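## Task

The rack has been set down behind the bike's back wheel. Get the bike parked in that floor rack so a wheel sits in the slot, near the slot's closed end, with the kickstand raised completely. When finished, the bike must be motionless and nothing but the rack may touch it: no wall, furniture or loose item. The rack is not anchored and can slide. One robot or both may be used. Release the bike and move the robots away at the end. A robot that topples or is left leaning means failure, and a result that holds only because a robot is still supporting it does not count.

## Robot and tools

Robots: two identical Hello Robot Stretch 3 units named r1 and r2. Each has a two-wheel drive base (0.33 m long, 0.34 m wide, small passive omni wheel at the back), a lift sliding on a mast, and a telescoping arm that reaches out to the robot's RIGHT side, ending in a wrist (yaw, pitch, roll) and a two-finger gripper. The base cannot move sideways. To move the gripper forward or back, drive the base. Turning in place pivots about a point 0.05 m behind the front edge. With the arm retracted and the wrist folded, a turn sweeps a 0.28 m radius. An unfolded, level wrist reaches beyond that.

Frames: the base frame has its origin on the floor between the drive wheels, x forward, y left, z up. hand_pose is reported in it, located where the closed fingertips meet. The odometry frame is the base frame at the scene's start. Each robot reports only in its own frames, so you can judge where one robot is relative to the other only from images, lidar_m, wrist_depth_mm and head_depth_mm.

execute_actions: arguments are actions (a list holding one action or none) and cameras (list of names such as r1_head_camera, r1_nav_camera, r1_wrist_camera, the r2 equivalents, or "all"; omitted or null means all, [] means none). The action is an object keyed by robot name. Under r1 and/or r2 you can give:
- base: exactly one of translate_m (metres, -1 to 1, a relative drive from where the base last measured itself, positive forward) or rotate_rad (radians, -3.2 to 3.2, a relative turn in place, positive is counter-clockwise seen from above).
- joints: absolute targets by name. lift_m 0 to 1.1 (arm height on mast). arm_m 0 to 0.52 (extension). wrist_yaw_rad -1.345 to 4.42 (0 along the arm, positive toward the front, 3.0 folded over the base). wrist_pitch_rad -1.57 to 0.451 (0 level, negative tips fingers down). wrist_roll_rad -2.911 to 2.911 (0 fingers side by side). gripper_m -0.089 to 0.179 (bigger is wider; actual fingertip gap is a bit less, and zero below 0.007). head_pan_rad -3.953 to 1.73 (0 forward, positive left, -1.57 along the arm). head_tilt_rad -1.53 to 0.419 (negative down).
- contact_limits: only arm_m, a motor effort percentage 1 to 100 that stops the arm motion (contact_stop) when reached; smaller is gentler, too small stops instantly.
Everything in one action starts together. A robot, base or joint left out may keep pushing toward its earlier target without status showing it. Bad keys or out-of-range values reject the whole call. If a result reports a stop, later motion calls in the same reply are skipped.

wait: seconds 0 to 10; commands nothing and returns state and images. zoom_image: camera name plus region [x0, y0, x1, y1] in pixels of that camera's latest full image, top-left origin, at most 504 by 504. finished_scene: scene (the number of the current scene); irreversible, and the goal must hold when it is called.

Result lines: base_status and joint_status (done, off_target, contact_stop, time_out, torque_fault) for the last accepted action; on_its_own for uncommanded parts ("held at" is the held target, not the position); joint_positions; motor_effort in percent, positive toward larger joint values, bracketed peak, noisy and biased; positive wheel effort pushes forward. lidar_m: 12 distances in metres from the base origin, 30 degree sectors, 1st straight ahead, counter-clockwise (4th left, 7th behind, 10th right), one plane 0.17 m above the floor, range 0.15 to 12 m, "-" for nothing; it misses clear objects and its own robot but sees the other one, and its own parts can hide sectors 5, 6, 9, 10. wrist_depth_mm (45 to 1000) and head_depth_mm (280 to 4000, sideways image) are 7 by 7 grids of median depths. base_odometry counts wheel turns, so slip looks like travel; heading is -3.142 to 3.142, left positive. turned_by_wheels and turned_by_imu give turning since the last result. base_tilt in degrees, forward and right positive, offset by a fixed error of up to about 4 degrees. contact_limits shows the active, default and maximum. pictures lists the order of the images.

Stops: arm and lift halt and go slack when they press firmly on something; a slack lift can sag under load or keep pressing. Base, wrist and head have no such stop and will keep pushing. A wrist servo pushed hard for seconds shuts off for 10 s (torque_fault). After contact_stop, time_out or torque_fault the old target is dropped.

Gripper: to grasp, command a value under the object's width; to let go, command at least 0.02 above the contact value. Neither reading nor done confirms a grasp. To re-squeeze, send a new value.

Speed: the base is fast (0.30 m/s, 1.9 rad/s) only with lift_m under 0.30, arm_m under 0.03 and wrist_yaw_rad over 2.54; otherwise 0.10 m/s and 0.63 rad/s. Fold or unfold the wrist only with lift_m 0.32 to 0.95, wrist_pitch_rad -0.4 and roll near 0; once folded the lift may go down to 0.25. With wrist_yaw_rad under -0.4 keep pitch at -0.5 or lower.

Avoid: robots pressing on each other (fatal; once bases touch, even millimetres more is hard); carrying one load with both robots, since their travel differs by up to 2.5 cm per metre; arm pushes with the gripper above about 0.45 m, repeated pushes after a contact_stop, and driving while holding or hooking something fixed, all of which can tip a robot. If a lean appears, pull the gripper free, reverse the last move in small steps, and lower lift_m to about 0.2 if still tipped. Avoid drops, slams and very hard pushes. The robot holds its last command while you think, and loose objects may occasionally get nudged.

Each tool is called after "Call:" as name(argument=value, ...) on one line, values as JSON.

## Session

Call:
execute_actions(actions=[])

Scene clock: 0.00 s.
r1.base_odometry: x=+0.000 y=+0.000 heading=+0.000 (m, m, rad; r1's odometry frame)
r1.turned_by_wheels: +0.000 (rad since the last result)
r1.turned_by_imu: +0.000 (rad since the last result)
r1.base_tilt: forward=-0.3 right=+1.4 (deg)
r1.lidar_m: 1.04 0.97 0.98 1.24 2.16 2.18 2.77 3.79 3.83 2.37 6.58 1.57
r1.head_depth_mm: 1464 1466 1488 1495 1513 1547 1558 / 1321 1336 1345 1369 1389 1393 1403 / 1216 1231 1238 1240 1260 1264 1290 / 1112 1121 1137 1147 1155 1180 1182 / 1039 1048 1053 1065 1068 1088 1093 / 967 979 988 988 998 1006 1013 / 904 911 920 926 936 942 946
r1.base_status: not commanded
r1.joint_positions: lift_m=+0.444 arm_m=+0.002 wrist_yaw_rad=+3.101 wrist_pitch_rad=-0.434 wrist_roll_rad=-0.015 gripper_m=+0.037 head_pan_rad=+0.018 head_tilt_rad=-0.018
r1.joint_status: not commanded
r1.motor_effort: left_wheel=+1 right_wheel=+0 lift_m=+26 arm_m=+0 wrist_yaw_rad=-1 wrist_pitch_rad=+7 wrist_roll_rad=+0 gripper_m=-1 head_pan_rad=+0 head_tilt_rad=+2 (%)
r1.hand_pose: x=-0.0122 y=+0.0756 z=+0.4534 quat_wxyz=(+0.165, +0.688, +0.139, +0.693) (m; r1's base frame)
r1.wrist_depth_mm: - - - - - 872 730 / - - - - - 917 752 / - - - - - 959 800 / - 952 923 911 923 882 816 / 798 795 776 764 782 735 721 / 668 674 678 649 612 633 625 / 585 580 586 580 557 551 539
r2.base_odometry: x=+0.000 y=+0.000 heading=+0.000 (m, m, rad; r2's odometry frame)
r2.turned_by_wheels: +0.000 (rad since the last result)
r2.turned_by_imu: +0.000 (rad since the last result)
r2.base_tilt: forward=-1.5 right=-2.4 (deg)
r2.lidar_m: 1.36 1.20 1.20 1.43 1.32 1.32 1.56 2.85 3.56 4.21 2.50 2.25
r2.head_depth_mm: 1833 2209 2222 2241 2241 2279 2170 / 1829 1919 1939 1966 1970 1996 1991 / 1690 1714 1710 1738 1749 1767 1786 / 1532 1540 1555 1563 1577 1589 1591 / 1398 1399 1411 1424 1435 1439 1452 / 1281 1287 1301 1307 1313 1322 1325 / 1187 1192 1195 1204 1214 1213 1221
r2.base_status: not commanded
r2.joint_positions: lift_m=+0.353 arm_m=+0.000 wrist_yaw_rad=+2.930 wrist_pitch_rad=-0.378 wrist_roll_rad=+0.001 gripper_m=+0.037 head_pan_rad=-0.004 head_tilt_rad=+0.011
r2.joint_status: not commanded
r2.motor_effort: left_wheel=+0 right_wheel=+0 lift_m=+25 arm_m=+0 wrist_yaw_rad=+1 wrist_pitch_rad=+5 wrist_roll_rad=+1 gripper_m=-1 head_pan_rad=-1 head_tilt_rad=+1 (%)
r2.hand_pose: x=+0.0268 y=+0.0796 z=+0.3749 quat_wxyz=(+0.206, +0.705, +0.059, +0.676) (m; r2's base frame)
r2.wrist_depth_mm: - - - - - - 878 / - - - - - - 933 / - - - - - - 965 / 980 962 956 970 960 968 966 / 760 767 764 799 782 754 765 / 627 621 - 622 - 636 630 / 539 540 - 534 513 535 538
pictures: r1_head_camera (sideways: a quarter turn clockwise sets it upright), r1_nav_camera (sideways: a quarter turn counterclockwise sets it upright), r1_wrist_camera, r2_head_camera (sideways: a quarter turn clockwise sets it upright), r2_nav_camera (sideways: a quarter turn counterclockwise sets it upright), r2_wrist_camera
Images, in order (width x height): r1_head_camera 896x504, r1_nav_camera 672x504, r1_wrist_camera 644x364, r2_head_camera 896x504, r2_nav_camera 672x504, r2_wrist_camera 644x364.

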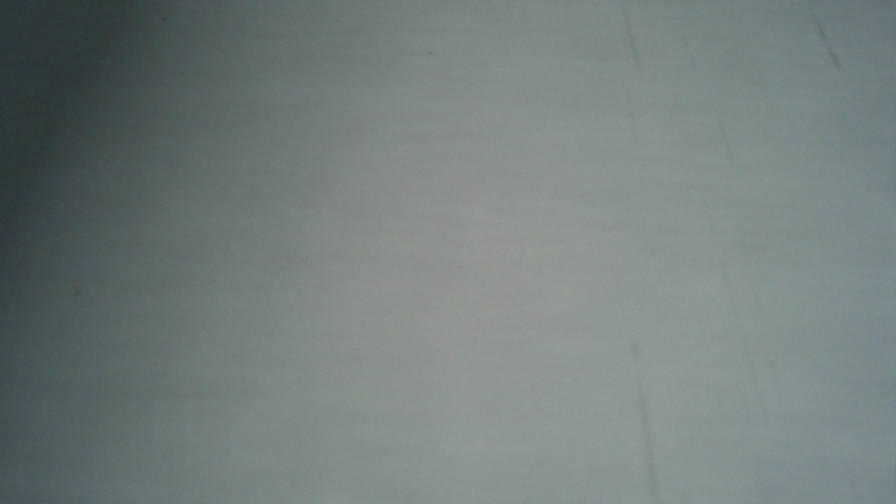

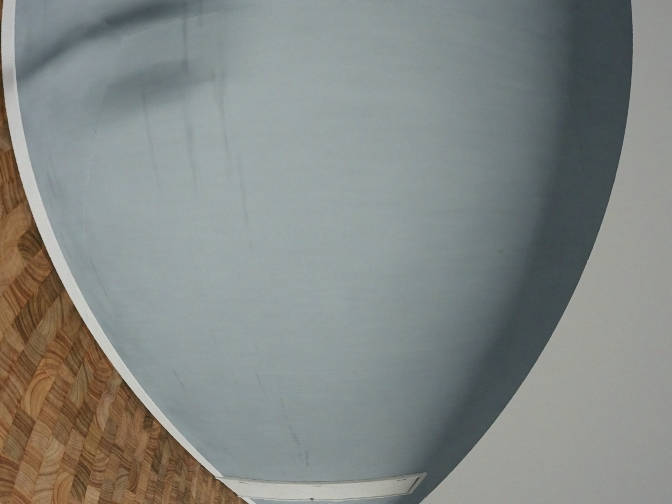

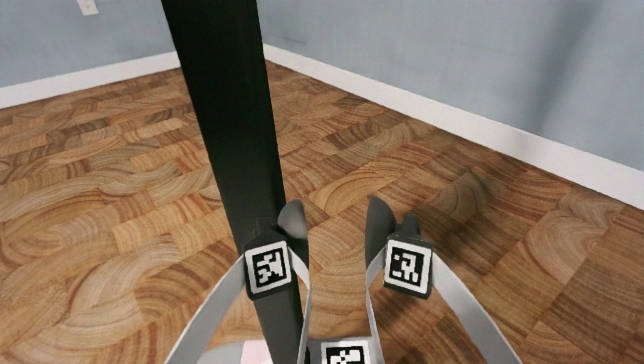

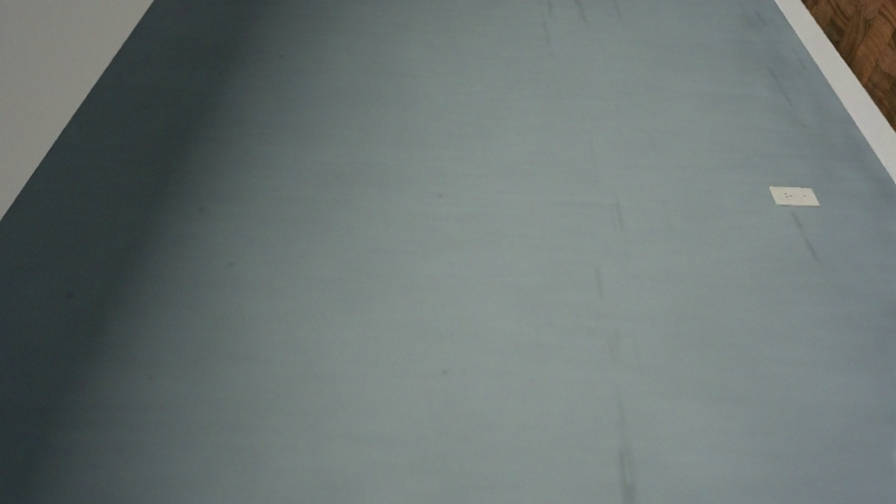

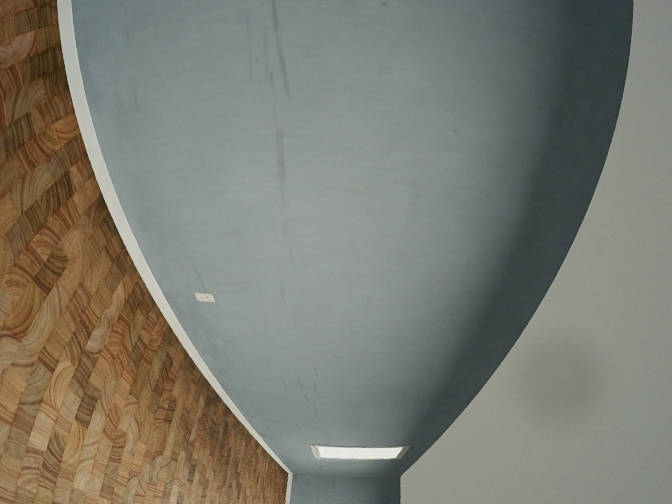

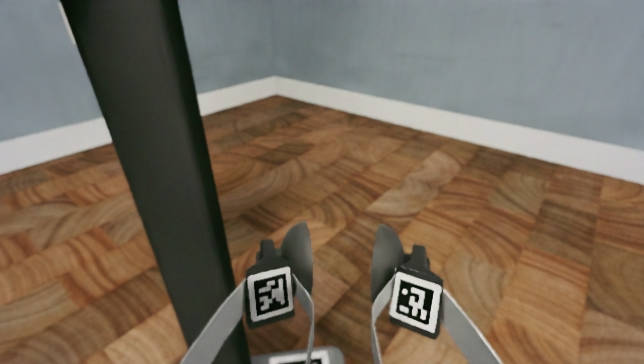

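Call:
execute_actions(actions=[{"r1": {"joints": {"head_pan_rad": -2.3, "head_tilt_rad": -0.4}}, "r2": {"joints": {"head_pan_rad": -1.8, "head_tilt_rad": -0.4}}}], cameras=["r1_head_camera", "r1_nav_camera", "r2_head_camera", "r2_nav_camera"])

Scene clock: 7.00 s.
r1.base_odometry: x=+0.000 y=+0.000 heading=+0.000 (m, m, rad; r1's odometry frame)
r1.turned_by_wheels: +0.000 (rad since the last result)
r1.turned_by_imu: +0.000 (rad since the last result)
r1.base_tilt: forward=-0.4 right=+1.4 (deg)
r1.lidar_m: 1.04 0.97 0.98 1.24 2.15 2.18 2.76 3.79 3.83 2.36 6.58 1.56
r1.head_depth_mm: 3104 3320 3544 3356 2326 1757 1432 / 3162 3308 3554 3368 2304 1758 1429 / 3201 3365 3672 3348 2305 1748 1409 / 3293 3491 3737 3294 2317 1744 1414 / 3367 3605 3859 3253 2270 1747 1406 / 3399 3673 - 3258 2257 1734 1400 / 3444 3706 - 3182 2253 1718 1394
r1.base_status: not commanded
r1.joint_positions: lift_m=+0.444 arm_m=+0.002 wrist_yaw_rad=+3.101 wrist_pitch_rad=-0.434 wrist_roll_rad=-0.015 gripper_m=+0.037 head_pan_rad=-2.293 head_tilt_rad=-0.395
r1.joint_status: all done
r1.motor_effort: left_wheel=+0(0) right_wheel=+0(0) lift_m=+26(26) arm_m=+0(0) wrist_yaw_rad=-1(1) wrist_pitch_rad=+7(7) wrist_roll_rad=+0(0) gripper_m=-1(1) head_pan_rad=-3(44) head_tilt_rad=-3(36) (%)
r1.hand_pose: x=-0.0122 y=+0.0756 z=+0.4534 quat_wxyz=(+0.165, +0.688, +0.139, +0.693) (m; r1's base frame)
r1.wrist_depth_mm: - - - - - 866 733 / - - - - - 936 754 / - - - - - 980 802 / - 960 936 924 900 890 800 / 807 787 779 766 791 735 725 / 681 671 673 661 616 639 621 / 584 576 589 584 554 549 548
r2.base_odometry: x=+0.000 y=+0.000 heading=+0.000 (m, m, rad; r2's odometry frame)
r2.turned_by_wheels: +0.000 (rad since the last result)
r2.turned_by_imu: -0.001 (rad since the last result)
r2.base_tilt: forward=-1.4 right=-2.2 (deg)
r2.lidar_m: 1.35 1.20 1.20 1.42 1.32 1.32 1.57 2.85 3.55 4.21 2.50 2.26
r2.head_depth_mm: 3043 3204 3407 3319 2263 1732 1395 / 3198 3399 3572 3304 2251 1722 1386 / 3419 3558 - 3239 2256 1717 1390 / 3639 - - 3211 2211 1698 1374 / - - - 3165 2192 1700 1376 / - - - 3137 2189 1679 1370 / - - - 3109 2177 1684 1358
r2.base_status: not commanded
r2.joint_positions: lift_m=+0.353 arm_m=+0.000 wrist_yaw_rad=+2.930 wrist_pitch_rad=-0.378 wrist_roll_rad=+0.001 gripper_m=+0.037 head_pan_rad=-1.793 head_tilt_rad=-0.395
r2.joint_status: all done
r2.motor_effort: left_wheel=+0(0) right_wheel=+1(0) lift_m=+25(25) arm_m=+0(0) wrist_yaw_rad=+0(0) wrist_pitch_rad=+5(5) wrist_roll_rad=+1(1) gripper_m=+0(0) head_pan_rad=-2(26) head_tilt_rad=-2(20) (%)
r2.hand_pose: x=+0.0268 y=+0.0796 z=+0.3749 quat_wxyz=(+0.206, +0.705, +0.059, +0.676) (m; r2's base frame)
r2.wrist_depth_mm: 995 - - - - - 898 / - - - - - - 922 / - - - - - - 982 / 948 973 974 978 983 932 946 / 778 746 762 808 802 744 757 / 629 630 - 632 - 621 625 / 535 535 - 536 512 525 527
pictures: r1_head_camera (sideways: a quarter turn clockwise sets it upright), r1_nav_camera (sideways: a quarter turn counterclockwise sets it upright), r2_head_camera (sideways: a quarter turn clockwise sets it upright), r2_nav_camera (sideways: a quarter turn counterclockwise sets it upright)
Images, in order (width x height): r1_head_camera 896x504, r1_nav_camera 672x504, r2_head_camera 896x504, r2_nav_camera 672x504.

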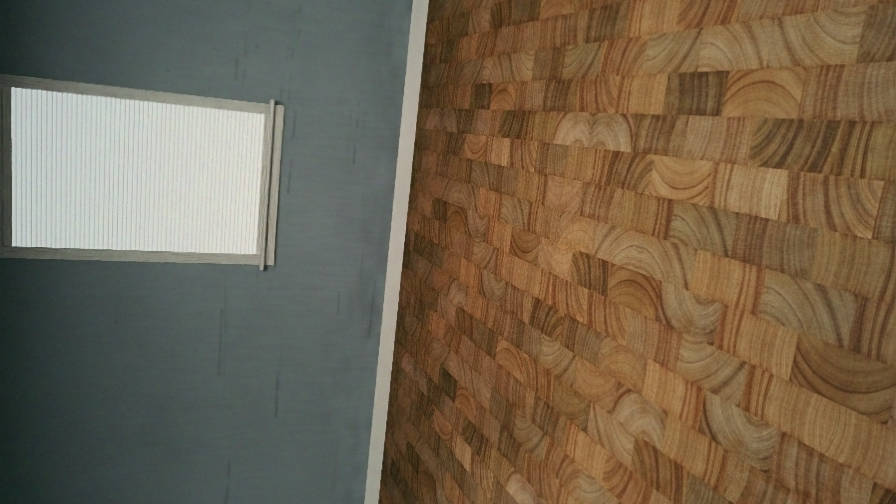

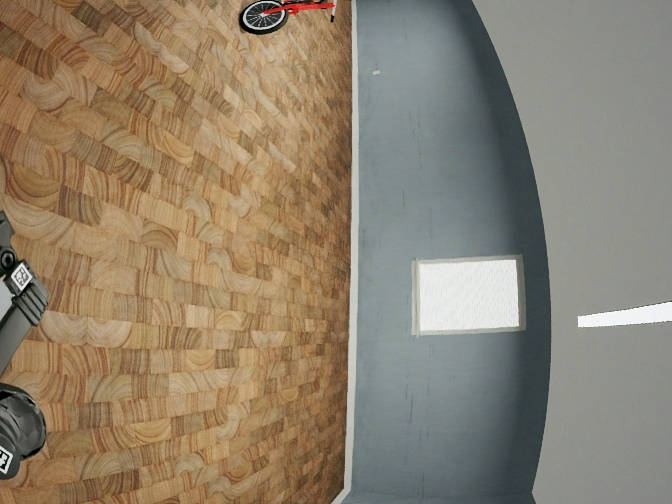

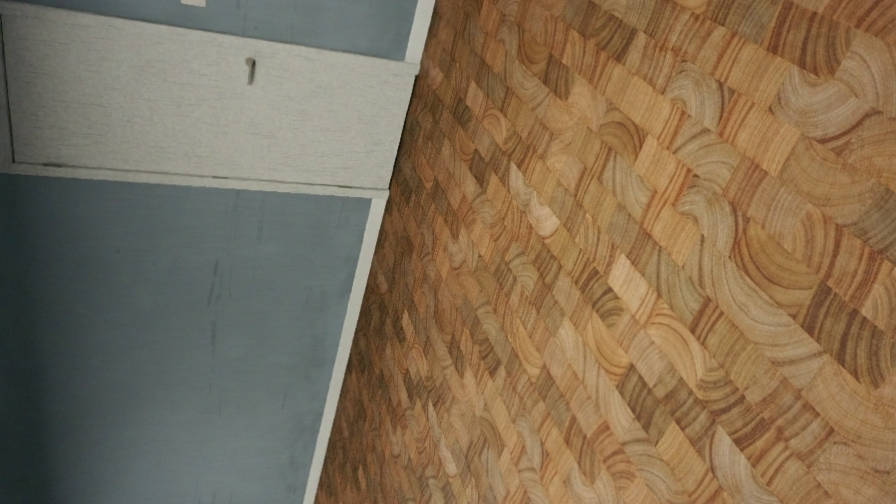

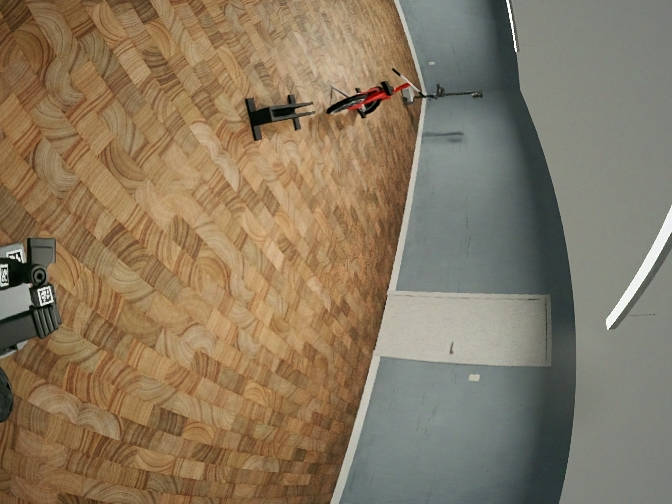

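Call:
execute_actions(actions=[{"r1": {"joints": {"head_pan_rad": -1.5, "head_tilt_rad": -0.35}}, "r2": {"joints": {"head_pan_rad": -1.3, "head_tilt_rad": -0.35}}}], cameras=["r1_head_camera", "r1_nav_camera", "r2_head_camera", "r2_nav_camera"])

Scene clock: 13.70 s.
r1.base_odometry: x=+0.000 y=+0.000 heading=+0.000 (m, m, rad; r1's odometry frame)
r1.turned_by_wheels: +0.000 (rad since the last result)
r1.turned_by_imu: +0.000 (rad since the last result)
r1.base_tilt: forward=-0.5 right=+1.4 (deg)
r1.lidar_m: 1.04 0.97 0.98 1.24 2.15 2.18 2.76 3.79 3.83 2.37 6.59 1.56
r1.head_depth_mm: - - - 3759 2485 1845 1471 / - - - 3680 2490 1836 1460 / - - - 3643 2428 1826 1451 / - - - 3664 2437 1807 1441 / - - - 2954 2422 1813 1450 / - - - 3531 2389 1798 1443 / - - - 3511 2391 1794 1419
r1.base_status: not commanded
r1.joint_positions: lift_m=+0.444 arm_m=+0.002 wrist_yaw_rad=+3.101 wrist_pitch_rad=-0.434 wrist_roll_rad=-0.015 gripper_m=+0.037 head_pan_rad=-1.507 head_tilt_rad=-0.360
r1.joint_status: all done
r1.motor_effort: left_wheel=+0(1) right_wheel=+0(0) lift_m=+26(26) arm_m=+0(0) wrist_yaw_rad=+0(0) wrist_pitch_rad=+6(7) wrist_roll_rad=+0(0) gripper_m=-1(1) head_pan_rad=+4(40) head_tilt_rad=+6(13) (%)
r1.hand_pose: x=-0.0122 y=+0.0756 z=+0.4534 quat_wxyz=(+0.165, +0.688, +0.139, +0.693) (m; r1's base frame)
r1.wrist_depth_mm: - - - - - 876 730 / - - - - - 930 765 / - - - - - 955 802 / - 984 925 936 910 890 831 / 811 785 775 760 778 749 735 / 692 667 680 650 620 632 629 / 583 577 589 588 550 550 546
r2.base_odometry: x=+0.000 y=+0.000 heading=+0.000 (m, m, rad; r2's odometry frame)
r2.turned_by_wheels: +0.000 (rad since the last result)
r2.turned_by_imu: -0.001 (rad since the last result)
r2.base_tilt: forward=-1.4 right=-2.3 (deg)
r2.lidar_m: 1.36 1.20 1.20 1.42 1.32 1.32 1.56 2.84 3.55 4.23 2.50 2.26
r2.head_depth_mm: - - - 3574 2392 1791 1432 / - - - 3518 2369 1791 1422 / - - - 3482 2346 1783 1431 / - - - 3245 2309 1765 1424 / - - - 3220 2338 1754 1407 / - - - 3414 2294 1743 1412 / - - - 3348 2299 1750 1398
r2.base_status: not commanded
r2.joint_positions: lift_m=+0.353 arm_m=+0.000 wrist_yaw_rad=+2.930 wrist_pitch_rad=-0.378 wrist_roll_rad=+0.001 gripper_m=+0.037 head_pan_rad=-1.307 head_tilt_rad=-0.359
r2.joint_status: all done
r2.motor_effort: left_wheel=+0(0) right_wheel=+0(0) lift_m=+25(25) arm_m=+0(0) wrist_yaw_rad=+1(0) wrist_pitch_rad=+5(5) wrist_roll_rad=+1(1) gripper_m=-1(1) head_pan_rad=+2(21) head_tilt_rad=+3(7) (%)
r2.hand_pose: x=+0.0268 y=+0.0796 z=+0.3749 quat_wxyz=(+0.206, +0.705, +0.059, +0.676) (m; r2's base frame)
r2.wrist_depth_mm: 989 - - - - - 877 / - - - - - - 947 / - - - - - - 989 / 966 967 949 984 975 960 988 / 753 758 761 791 789 754 756 / 620 625 - 620 - 623 613 / 536 524 - 537 517 535 529
pictures: r1_head_camera (sideways: a quarter turn clockwise sets it upright), r1_nav_camera (sideways: a quarter turn counterclockwise sets it upright), r2_head_camera (sideways: a quarter turn clockwise sets it upright), r2_nav_camera (sideways: a quarter turn counterclockwise sets it upright)
Images, in order (width x height): r1_head_camera 896x504, r1_nav_camera 672x504, r2_head_camera 896x504, r2_nav_camera 672x504.

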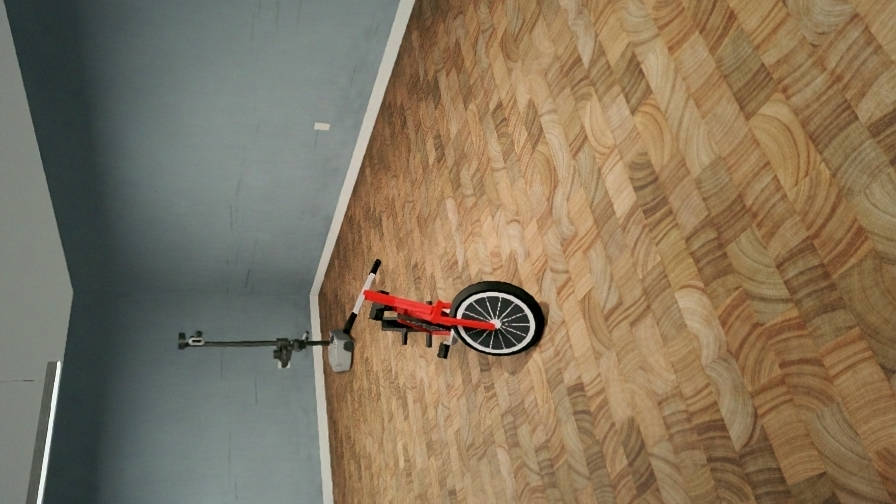

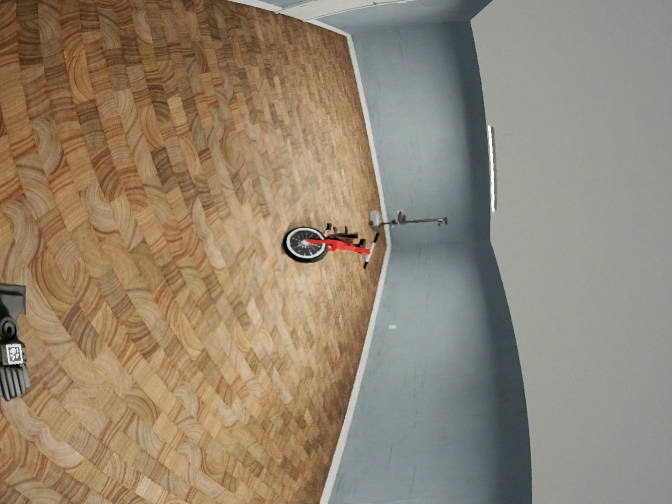

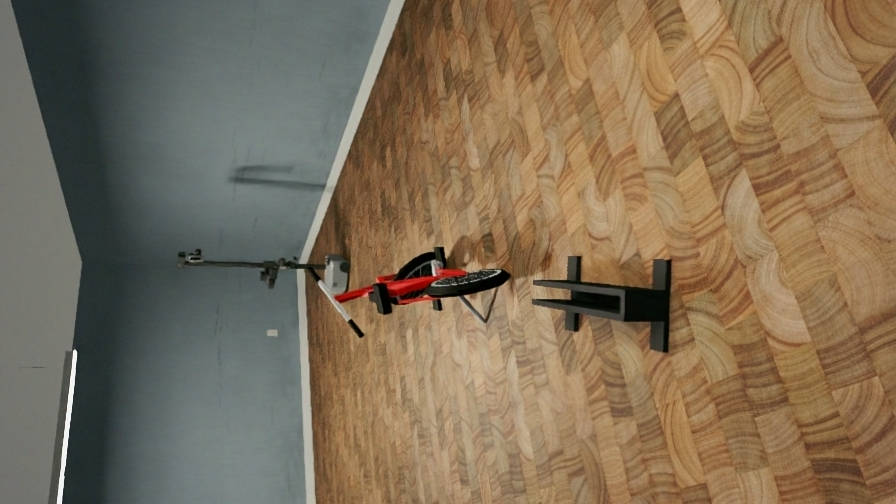

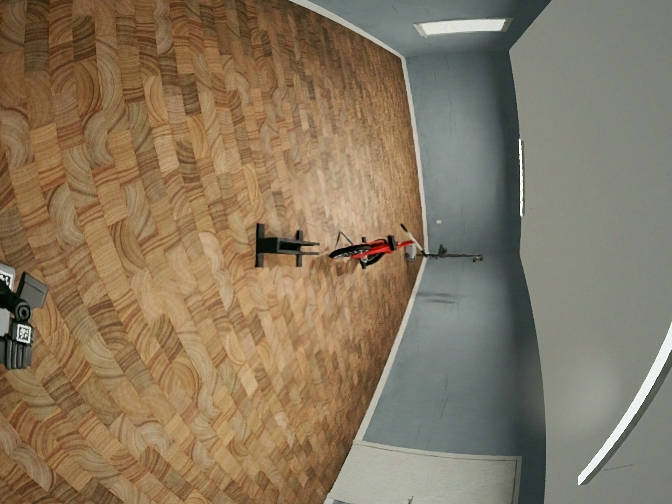

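Call:
zoom_image(camera="r2_head_camera", region=[290, 200, 690, 400])

Call:
zoom_image(camera="r1_head_camera", region=[300, 230, 580, 400])

Region (290, 200, 690, 400) of r2_head_camera's 896x504 image, scaled by 1.260, with more detail than that image has.

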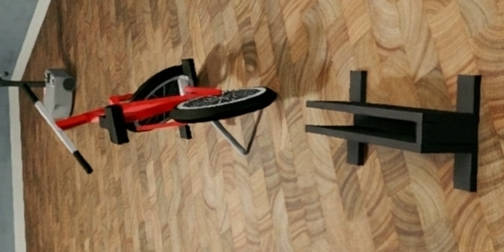

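Region (300, 230, 580, 400) of r1_head_camera's 896x504 image, scaled by 1.800, with more detail than that image has; it fills the top 306 rows of this view, and the rest is white.

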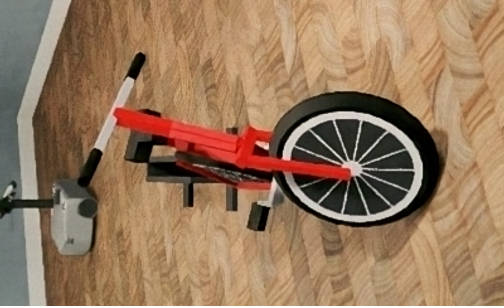

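Call:
execute_actions(actions=[{"r1": {"base": {"rotate_rad": -1.16}, "joints": {"lift_m": 0.27, "head_pan_rad": -0.3, "head_tilt_rad": -0.4}}, "r2": {"base": {"rotate_rad": -1.02}, "joints": {"lift_m": 0.27, "head_pan_rad": -0.3, "head_tilt_rad": -0.4}}}], cameras=["r1_nav_camera", "r2_nav_camera"])

Call:
execute_actions(actions=[{"r1": {"base": {"translate_m": 1.0}}, "r2": {"base": {"translate_m": 1.0}}}], cameras=[])

Call:
execute_actions(actions=[{"r1": {"base": {"translate_m": 1.0}, "joints": {"head_pan_rad": -0.6, "head_tilt_rad": -0.6}}, "r2": {"base": {"translate_m": 1.0}, "joints": {"head_pan_rad": -0.7, "head_tilt_rad": -0.7}}}], cameras=["r1_head_camera", "r1_nav_camera", "r2_head_camera", "r2_nav_camera"])

Scene clock: 116.13 s.
r1.base_odometry: x=+0.000 y=+0.000 heading=-1.160 (m, m, rad; r1's odometry frame)
r1.turned_by_wheels: -1.160 (rad since the last result)
r1.turned_by_imu: -1.141 (rad since the last result)
r1.base_tilt: forward=-0.4 right=+1.4 (deg)
r1.lidar_m: 2.47 1.80 1.10 0.97 0.97 1.15 2.12 2.16 2.57 3.80 3.81 2.37
r1.head_depth_mm: - - - 3313 2322 1766 1431 / - - - 3348 2311 1751 1421 / - - - 3252 2326 1753 1410 / - - - 2891 2276 1731 1402 / - - - 3077 2256 1727 1407 / - - - 3266 2245 1731 1398 / - - - 3193 2208 1708 1391
r1.base_status: done
r1.joint_positions: lift_m=+0.271 arm_m=+0.002 wrist_yaw_rad=+3.101 wrist_pitch_rad=-0.434 wrist_roll_rad=-0.015 gripper_m=+0.037 head_pan_rad=-0.307 head_tilt_rad=-0.396
r1.joint_status: all done
r1.motor_effort: left_wheel=+3(11) right_wheel=-2(6) lift_m=+12(25) arm_m=+0(0) wrist_yaw_rad=+0(0) wrist_pitch_rad=+6(7) wrist_roll_rad=+0(0) gripper_m=+1(0) head_pan_rad=+4(42) head_tilt_rad=-4(11) (%)
r1.hand_pose: x=-0.0122 y=+0.0755 z=+0.2799 quat_wxyz=(+0.165, +0.688, +0.139, +0.693) (m; r1's base frame)
r1.wrist_depth_mm: 784 821 - 928 - - - / 833 911 - - - - - / 866 892 - 834 803 797 769 / 703 674 656 667 634 627 605 / 564 564 551 552 553 523 509 / 475 486 - - - 443 433 / 422 - - - 390 386 379
r2.base_odometry: x=+0.000 y=+0.000 heading=-1.020 (m, m, rad; r2's odometry frame)
r2.turned_by_wheels: -1.020 (rad since the last result)
r2.turned_by_imu: -1.023 (rad since the last result)
r2.base_tilt: forward=-1.4 right=-2.3 (deg)
r2.lidar_m: 2.50 2.16 1.34 1.20 1.20 1.45 1.31 1.32 1.59 3.02 3.56 3.25
r2.head_depth_mm: - - - 3302 2260 1735 1395 / - - - 3257 2241 1723 1383 / - - - 3205 2239 1712 1381 / - - - 3047 2229 1697 1377 / - - - 2968 2113 1689 1377 / - - - 3173 2181 1676 1365 / - - - 3093 2162 1681 1359
r2.base_status: done
r2.joint_positions: lift_m=+0.270 arm_m=+0.000 wrist_yaw_rad=+2.930 wrist_pitch_rad=-0.379 wrist_roll_rad=+0.001 gripper_m=+0.037 head_pan_rad=-0.307 head_tilt_rad=-0.395
r2.joint_status: all done
r2.motor_effort: left_wheel=+2(8) right_wheel=-3(9) lift_m=+17(23) arm_m=+0(0) wrist_yaw_rad=+0(1) wrist_pitch_rad=+5(5) wrist_roll_rad=+1(1) gripper_m=-1(0) head_pan_rad=+2(25) head_tilt_rad=-2(6) (%)
r2.hand_pose: x=+0.0268 y=+0.0795 z=+0.2919 quat_wxyz=(+0.206, +0.705, +0.059, +0.676) (m; r2's base frame)
r2.wrist_depth_mm: 942 - - - - - - / 995 - - - - - - / - - - - - - - / 821 806 813 820 819 803 796 / 637 638 627 667 662 640 651 / 515 521 - 525 - 519 508 / 458 - - - 434 438 440
pictures: r1_nav_camera (sideways: a quarter turn counterclockwise sets it upright), r2_nav_camera (sideways: a quarter turn counterclockwise sets it upright)
Images, in order (width x height): r1_nav_camera 672x504, r2_nav_camera 672x504.

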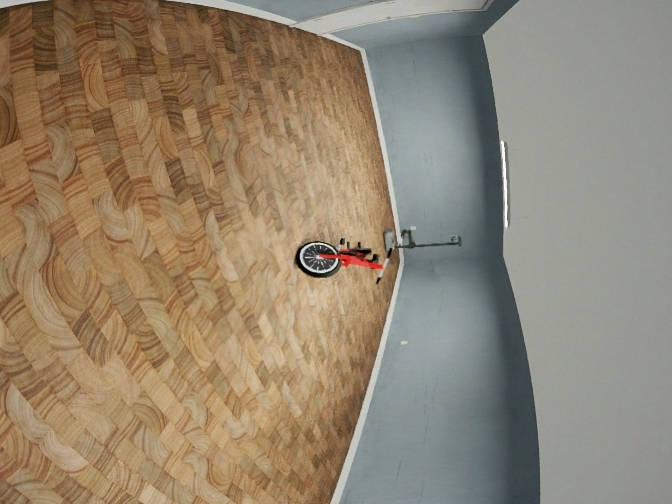

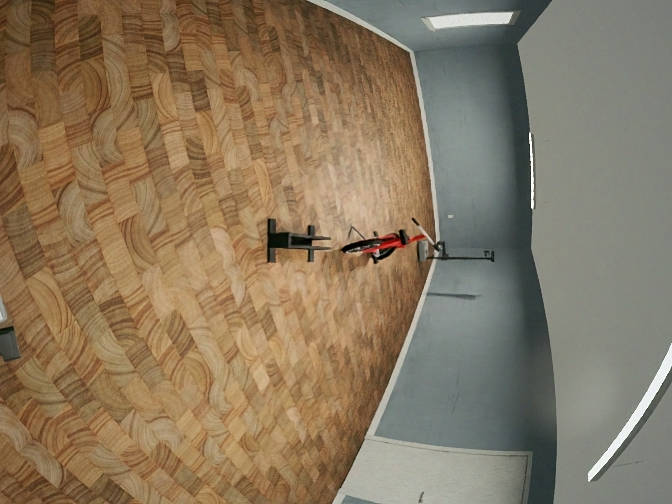

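Scene clock: 121.23 s.
r1.base_odometry: x=+0.400 y=-0.917 heading=-1.160 (m, m, rad; r1's odometry frame)
r1.turned_by_wheels: +0.000 (rad since the last result)
r1.turned_by_imu: +0.006 (rad since the last result)
r1.base_tilt: forward=-0.4 right=+1.4 (deg)
r1.lidar_m: 5.64 2.17 1.33 1.18 1.18 1.41 2.62 3.13 3.74 3.59 3.59 1.45
r1.head_depth_mm: - - - 3375 2329 1769 1422 / - - - 3364 2294 1753 1419 / - - - 2788 1781 1714 1405 / - - - 3094 2172 1732 1401 / - - - 3243 2247 1715 1398 / - - - 3248 2270 1725 1398 / - - - 3182 2237 1727 1390
r1.base_status: done
r1.joint_positions: lift_m=+0.271 arm_m=+0.002 wrist_yaw_rad=+3.101 wrist_pitch_rad=-0.434 wrist_roll_rad=-0.015 gripper_m=+0.037 head_pan_rad=-0.307 head_tilt_rad=-0.396
r1.joint_status: not commanded
r1.motor_effort: left_wheel=+3(12) right_wheel=-1(4) lift_m=+12(12) arm_m=+0(0) wrist_yaw_rad=-1(2) wrist_pitch_rad=+6(7) wrist_roll_rad=+0(0) gripper_m=+0(1) head_pan_rad=+4(3) head_tilt_rad=-2(3) (%)
r1.hand_pose: x=-0.0122 y=+0.0755 z=+0.2799 quat_wxyz=(+0.165, +0.688, +0.139, +0.693) (m; r1's base frame)
r1.wrist_depth_mm: 949 - - - - - - / - - - - - - - / 906 879 - 823 811 785 765 / 698 670 659 657 641 631 620 / 561 559 547 548 539 523 509 / 477 493 - - - 453 440 / 426 - - - 391 383 379
r2.base_odometry: x=+0.524 y=-0.852 heading=-1.020 (m, m, rad; r2's odometry frame)
r2.turned_by_wheels: +0.000 (rad since the last result)
r2.turned_by_imu: -0.002 (rad since the last result)
r2.base_tilt: forward=-1.4 right=-2.3 (deg)
r2.lidar_m: 6.37 2.49 1.55 1.39 1.39 1.68 2.30 2.31 2.78 3.35 3.36 1.55
r2.head_depth_mm: - - - 3302 2269 1719 1387 / - - - 3228 2255 1723 1377 / - - - 3268 2146 1702 1340 / - - - 2697 2129 1700 1341 / - - - 3147 2197 1693 1370 / - - - 3137 2188 1682 1360 / - - - 3111 2181 1673 1356
r2.base_status: done
r2.joint_positions: lift_m=+0.270 arm_m=+0.000 wrist_yaw_rad=+2.930 wrist_pitch_rad=-0.379 wrist_roll_rad=+0.001 gripper_m=+0.037 head_pan_rad=-0.307 head_tilt_rad=-0.396
r2.joint_status: not commanded
r2.motor_effort: left_wheel=+2(7) right_wheel=-2(6) lift_m=+17(17) arm_m=+0(0) wrist_yaw_rad=+0(1) wrist_pitch_rad=+5(5) wrist_roll_rad=+1(1) gripper_m=+0(1) head_pan_rad=+2(2) head_tilt_rad=-1(2) (%)
r2.hand_pose: x=+0.0268 y=+0.0795 z=+0.2919 quat_wxyz=(+0.206, +0.705, +0.059, +0.676) (m; r2's base frame)
r2.wrist_depth_mm: - - - - - - - / - - - - - - - / - - - - - - - / 816 820 800 795 803 793 782 / 634 635 628 652 665 625 621 / 514 516 - 527 - 513 516 / 455 - - - 428 437 437
pictures: none
No camera images: the call's "cameras" was empty. Leave "cameras" out to get every camera's image.

Scene clock: 126.33 s.
r1.base_odometry: x=+0.799 y=-1.833 heading=-1.160 (m, m, rad; r1's odometry frame)
r1.turned_by_wheels: +0.000 (rad since the last result)
r1.turned_by_imu: +0.006 (rad since the last result)
r1.base_tilt: forward=-0.4 right=+1.5 (deg)
r1.lidar_m: 4.66 2.49 1.55 1.38 1.38 1.66 3.12 4.10 3.81 3.39 0.77 1.22
r1.head_depth_mm: 3100 3491 3223 2296 1703 1129 1146 / 3350 3633 3195 2191 1738 1167 1177 / 3671 - 2425 2123 1563 1422 1221 / - - 3027 2238 1659 1465 1236 / - - 3096 2169 1789 1460 1231 / - - 3084 2234 1763 1448 1229 / - - 3041 2232 1734 1439 1222
r1.base_status: done
r1.joint_positions: lift_m=+0.271 arm_m=+0.002 wrist_yaw_rad=+3.101 wrist_pitch_rad=-0.434 wrist_roll_rad=-0.015 gripper_m=+0.037 head_pan_rad=-0.593 head_tilt_rad=-0.593
r1.joint_status: all done
r1.motor_effort: left_wheel=+1(10) right_wheel=-1(4) lift_m=+12(12) arm_m=+0(0) wrist_yaw_rad=-1(0) wrist_pitch_rad=+7(7) wrist_roll_rad=+0(0) gripper_m=+0(1) head_pan_rad=-3(26) head_tilt_rad=-6(24) (%)
r1.hand_pose: x=-0.0122 y=+0.0755 z=+0.2799 quat_wxyz=(+0.165, +0.688, +0.139, +0.693) (m; r1's base frame)
r1.wrist_depth_mm: - - - - - - - / - - - - - - - / 913 875 - 841 806 781 759 / 711 688 663 651 639 620 609 / 570 554 550 546 539 516 504 / 484 497 - - - 445 437 / 422 - - - 394 386 382
r2.base_odometry: x=+1.047 y=-1.704 heading=-1.020 (m, m, rad; r2's odometry frame)
r2.turned_by_wheels: +0.000 (rad since the last result)
r2.turned_by_imu: -0.002 (rad since the last result)
r2.base_tilt: forward=-1.3 right=-2.3 (deg)
r2.lidar_m: 5.43 2.83 1.76 1.58 1.58 1.92 3.26 3.27 3.53 3.13 0.73 0.86
r2.head_depth_mm: 2808 3100 2572 1988 1616 1356 1175 / 3020 3209 2571 1975 1611 1353 1171 / 3173 3342 2425 1959 1566 1315 1174 / 3460 3370 2346 1789 1469 1345 1166 / 3816 3502 2399 1771 1580 1345 1164 / - 3545 2485 1877 1582 1337 1155 / - 3441 2490 1933 1580 1334 1157
r2.base_status: done
r2.joint_positions: lift_m=+0.270 arm_m=+0.000 wrist_yaw_rad=+2.930 wrist_pitch_rad=-0.379 wrist_roll_rad=+0.001 gripper_m=+0.037 head_pan_rad=-0.693 head_tilt_rad=-0.692
r2.joint_status: all done
r2.motor_effort: left_wheel=+2(7) right_wheel=-2(5) lift_m=+17(17) arm_m=+0(0) wrist_yaw_rad=+0(0) wrist_pitch_rad=+5(5) wrist_roll_rad=+1(1) gripper_m=+0(1) head_pan_rad=-2(19) head_tilt_rad=-3(18) (%)
r2.hand_pose: x=+0.0268 y=+0.0795 z=+0.2919 quat_wxyz=(+0.206, +0.705, +0.060, +0.676) (m; r2's base frame)
r2.wrist_depth_mm: - - - - - - - / - - - - - - - / - - - - - - - / 799 807 808 798 807 781 784 / 635 629 635 665 663 623 636 / 525 520 - 529 - 518 514 / 455 - - - 428 442 439
pictures: r1_head_camera (sideways: a quarter turn clockwise sets it upright), r1_nav_camera (sideways: a quarter turn counterclockwise sets it upright), r2_head_camera (sideways: a quarter turn clockwise sets it upright), r2_nav_camera (sideways: a quarter turn counterclockwise sets it upright)
Images, in order (width x height): r1_head_camera 896x504, r1_nav_camera 672x504, r2_head_camera 896x504, r2_nav_camera 672x504.

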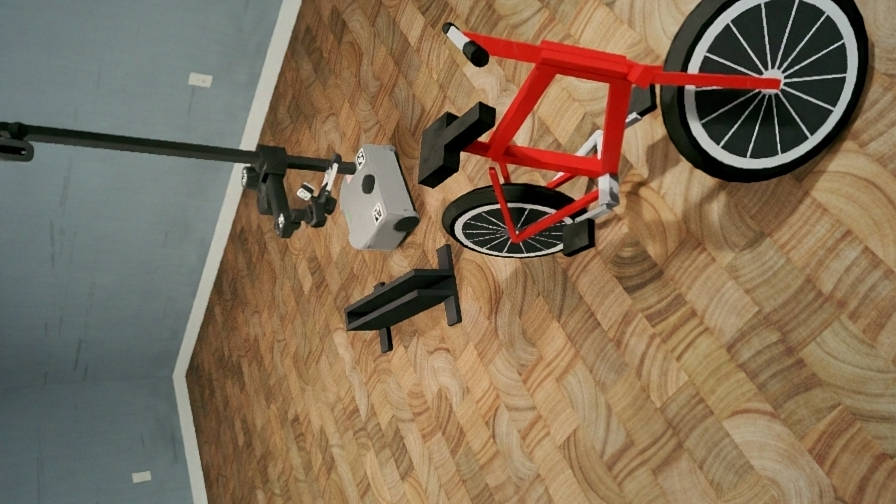

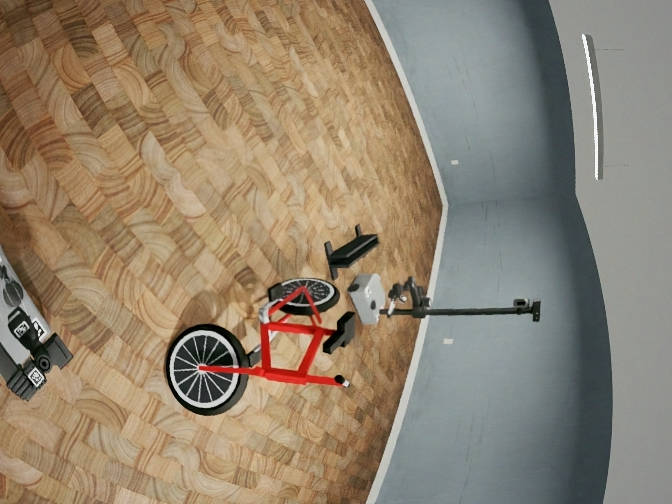

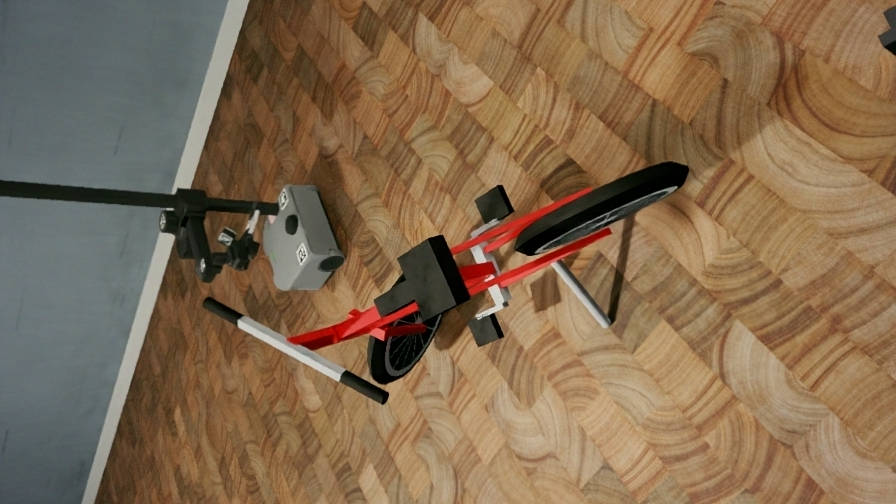

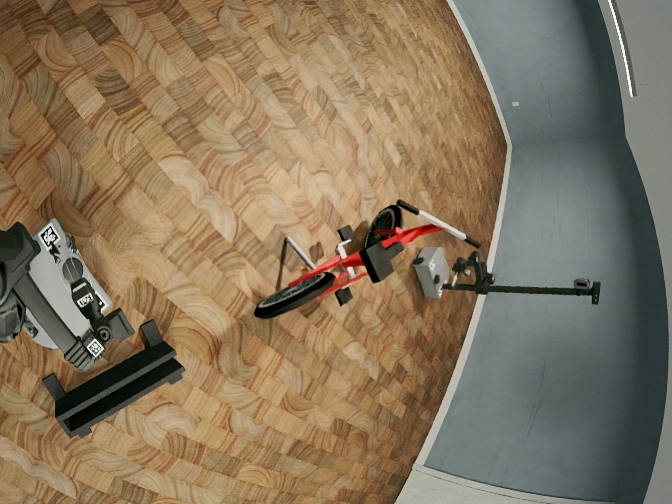

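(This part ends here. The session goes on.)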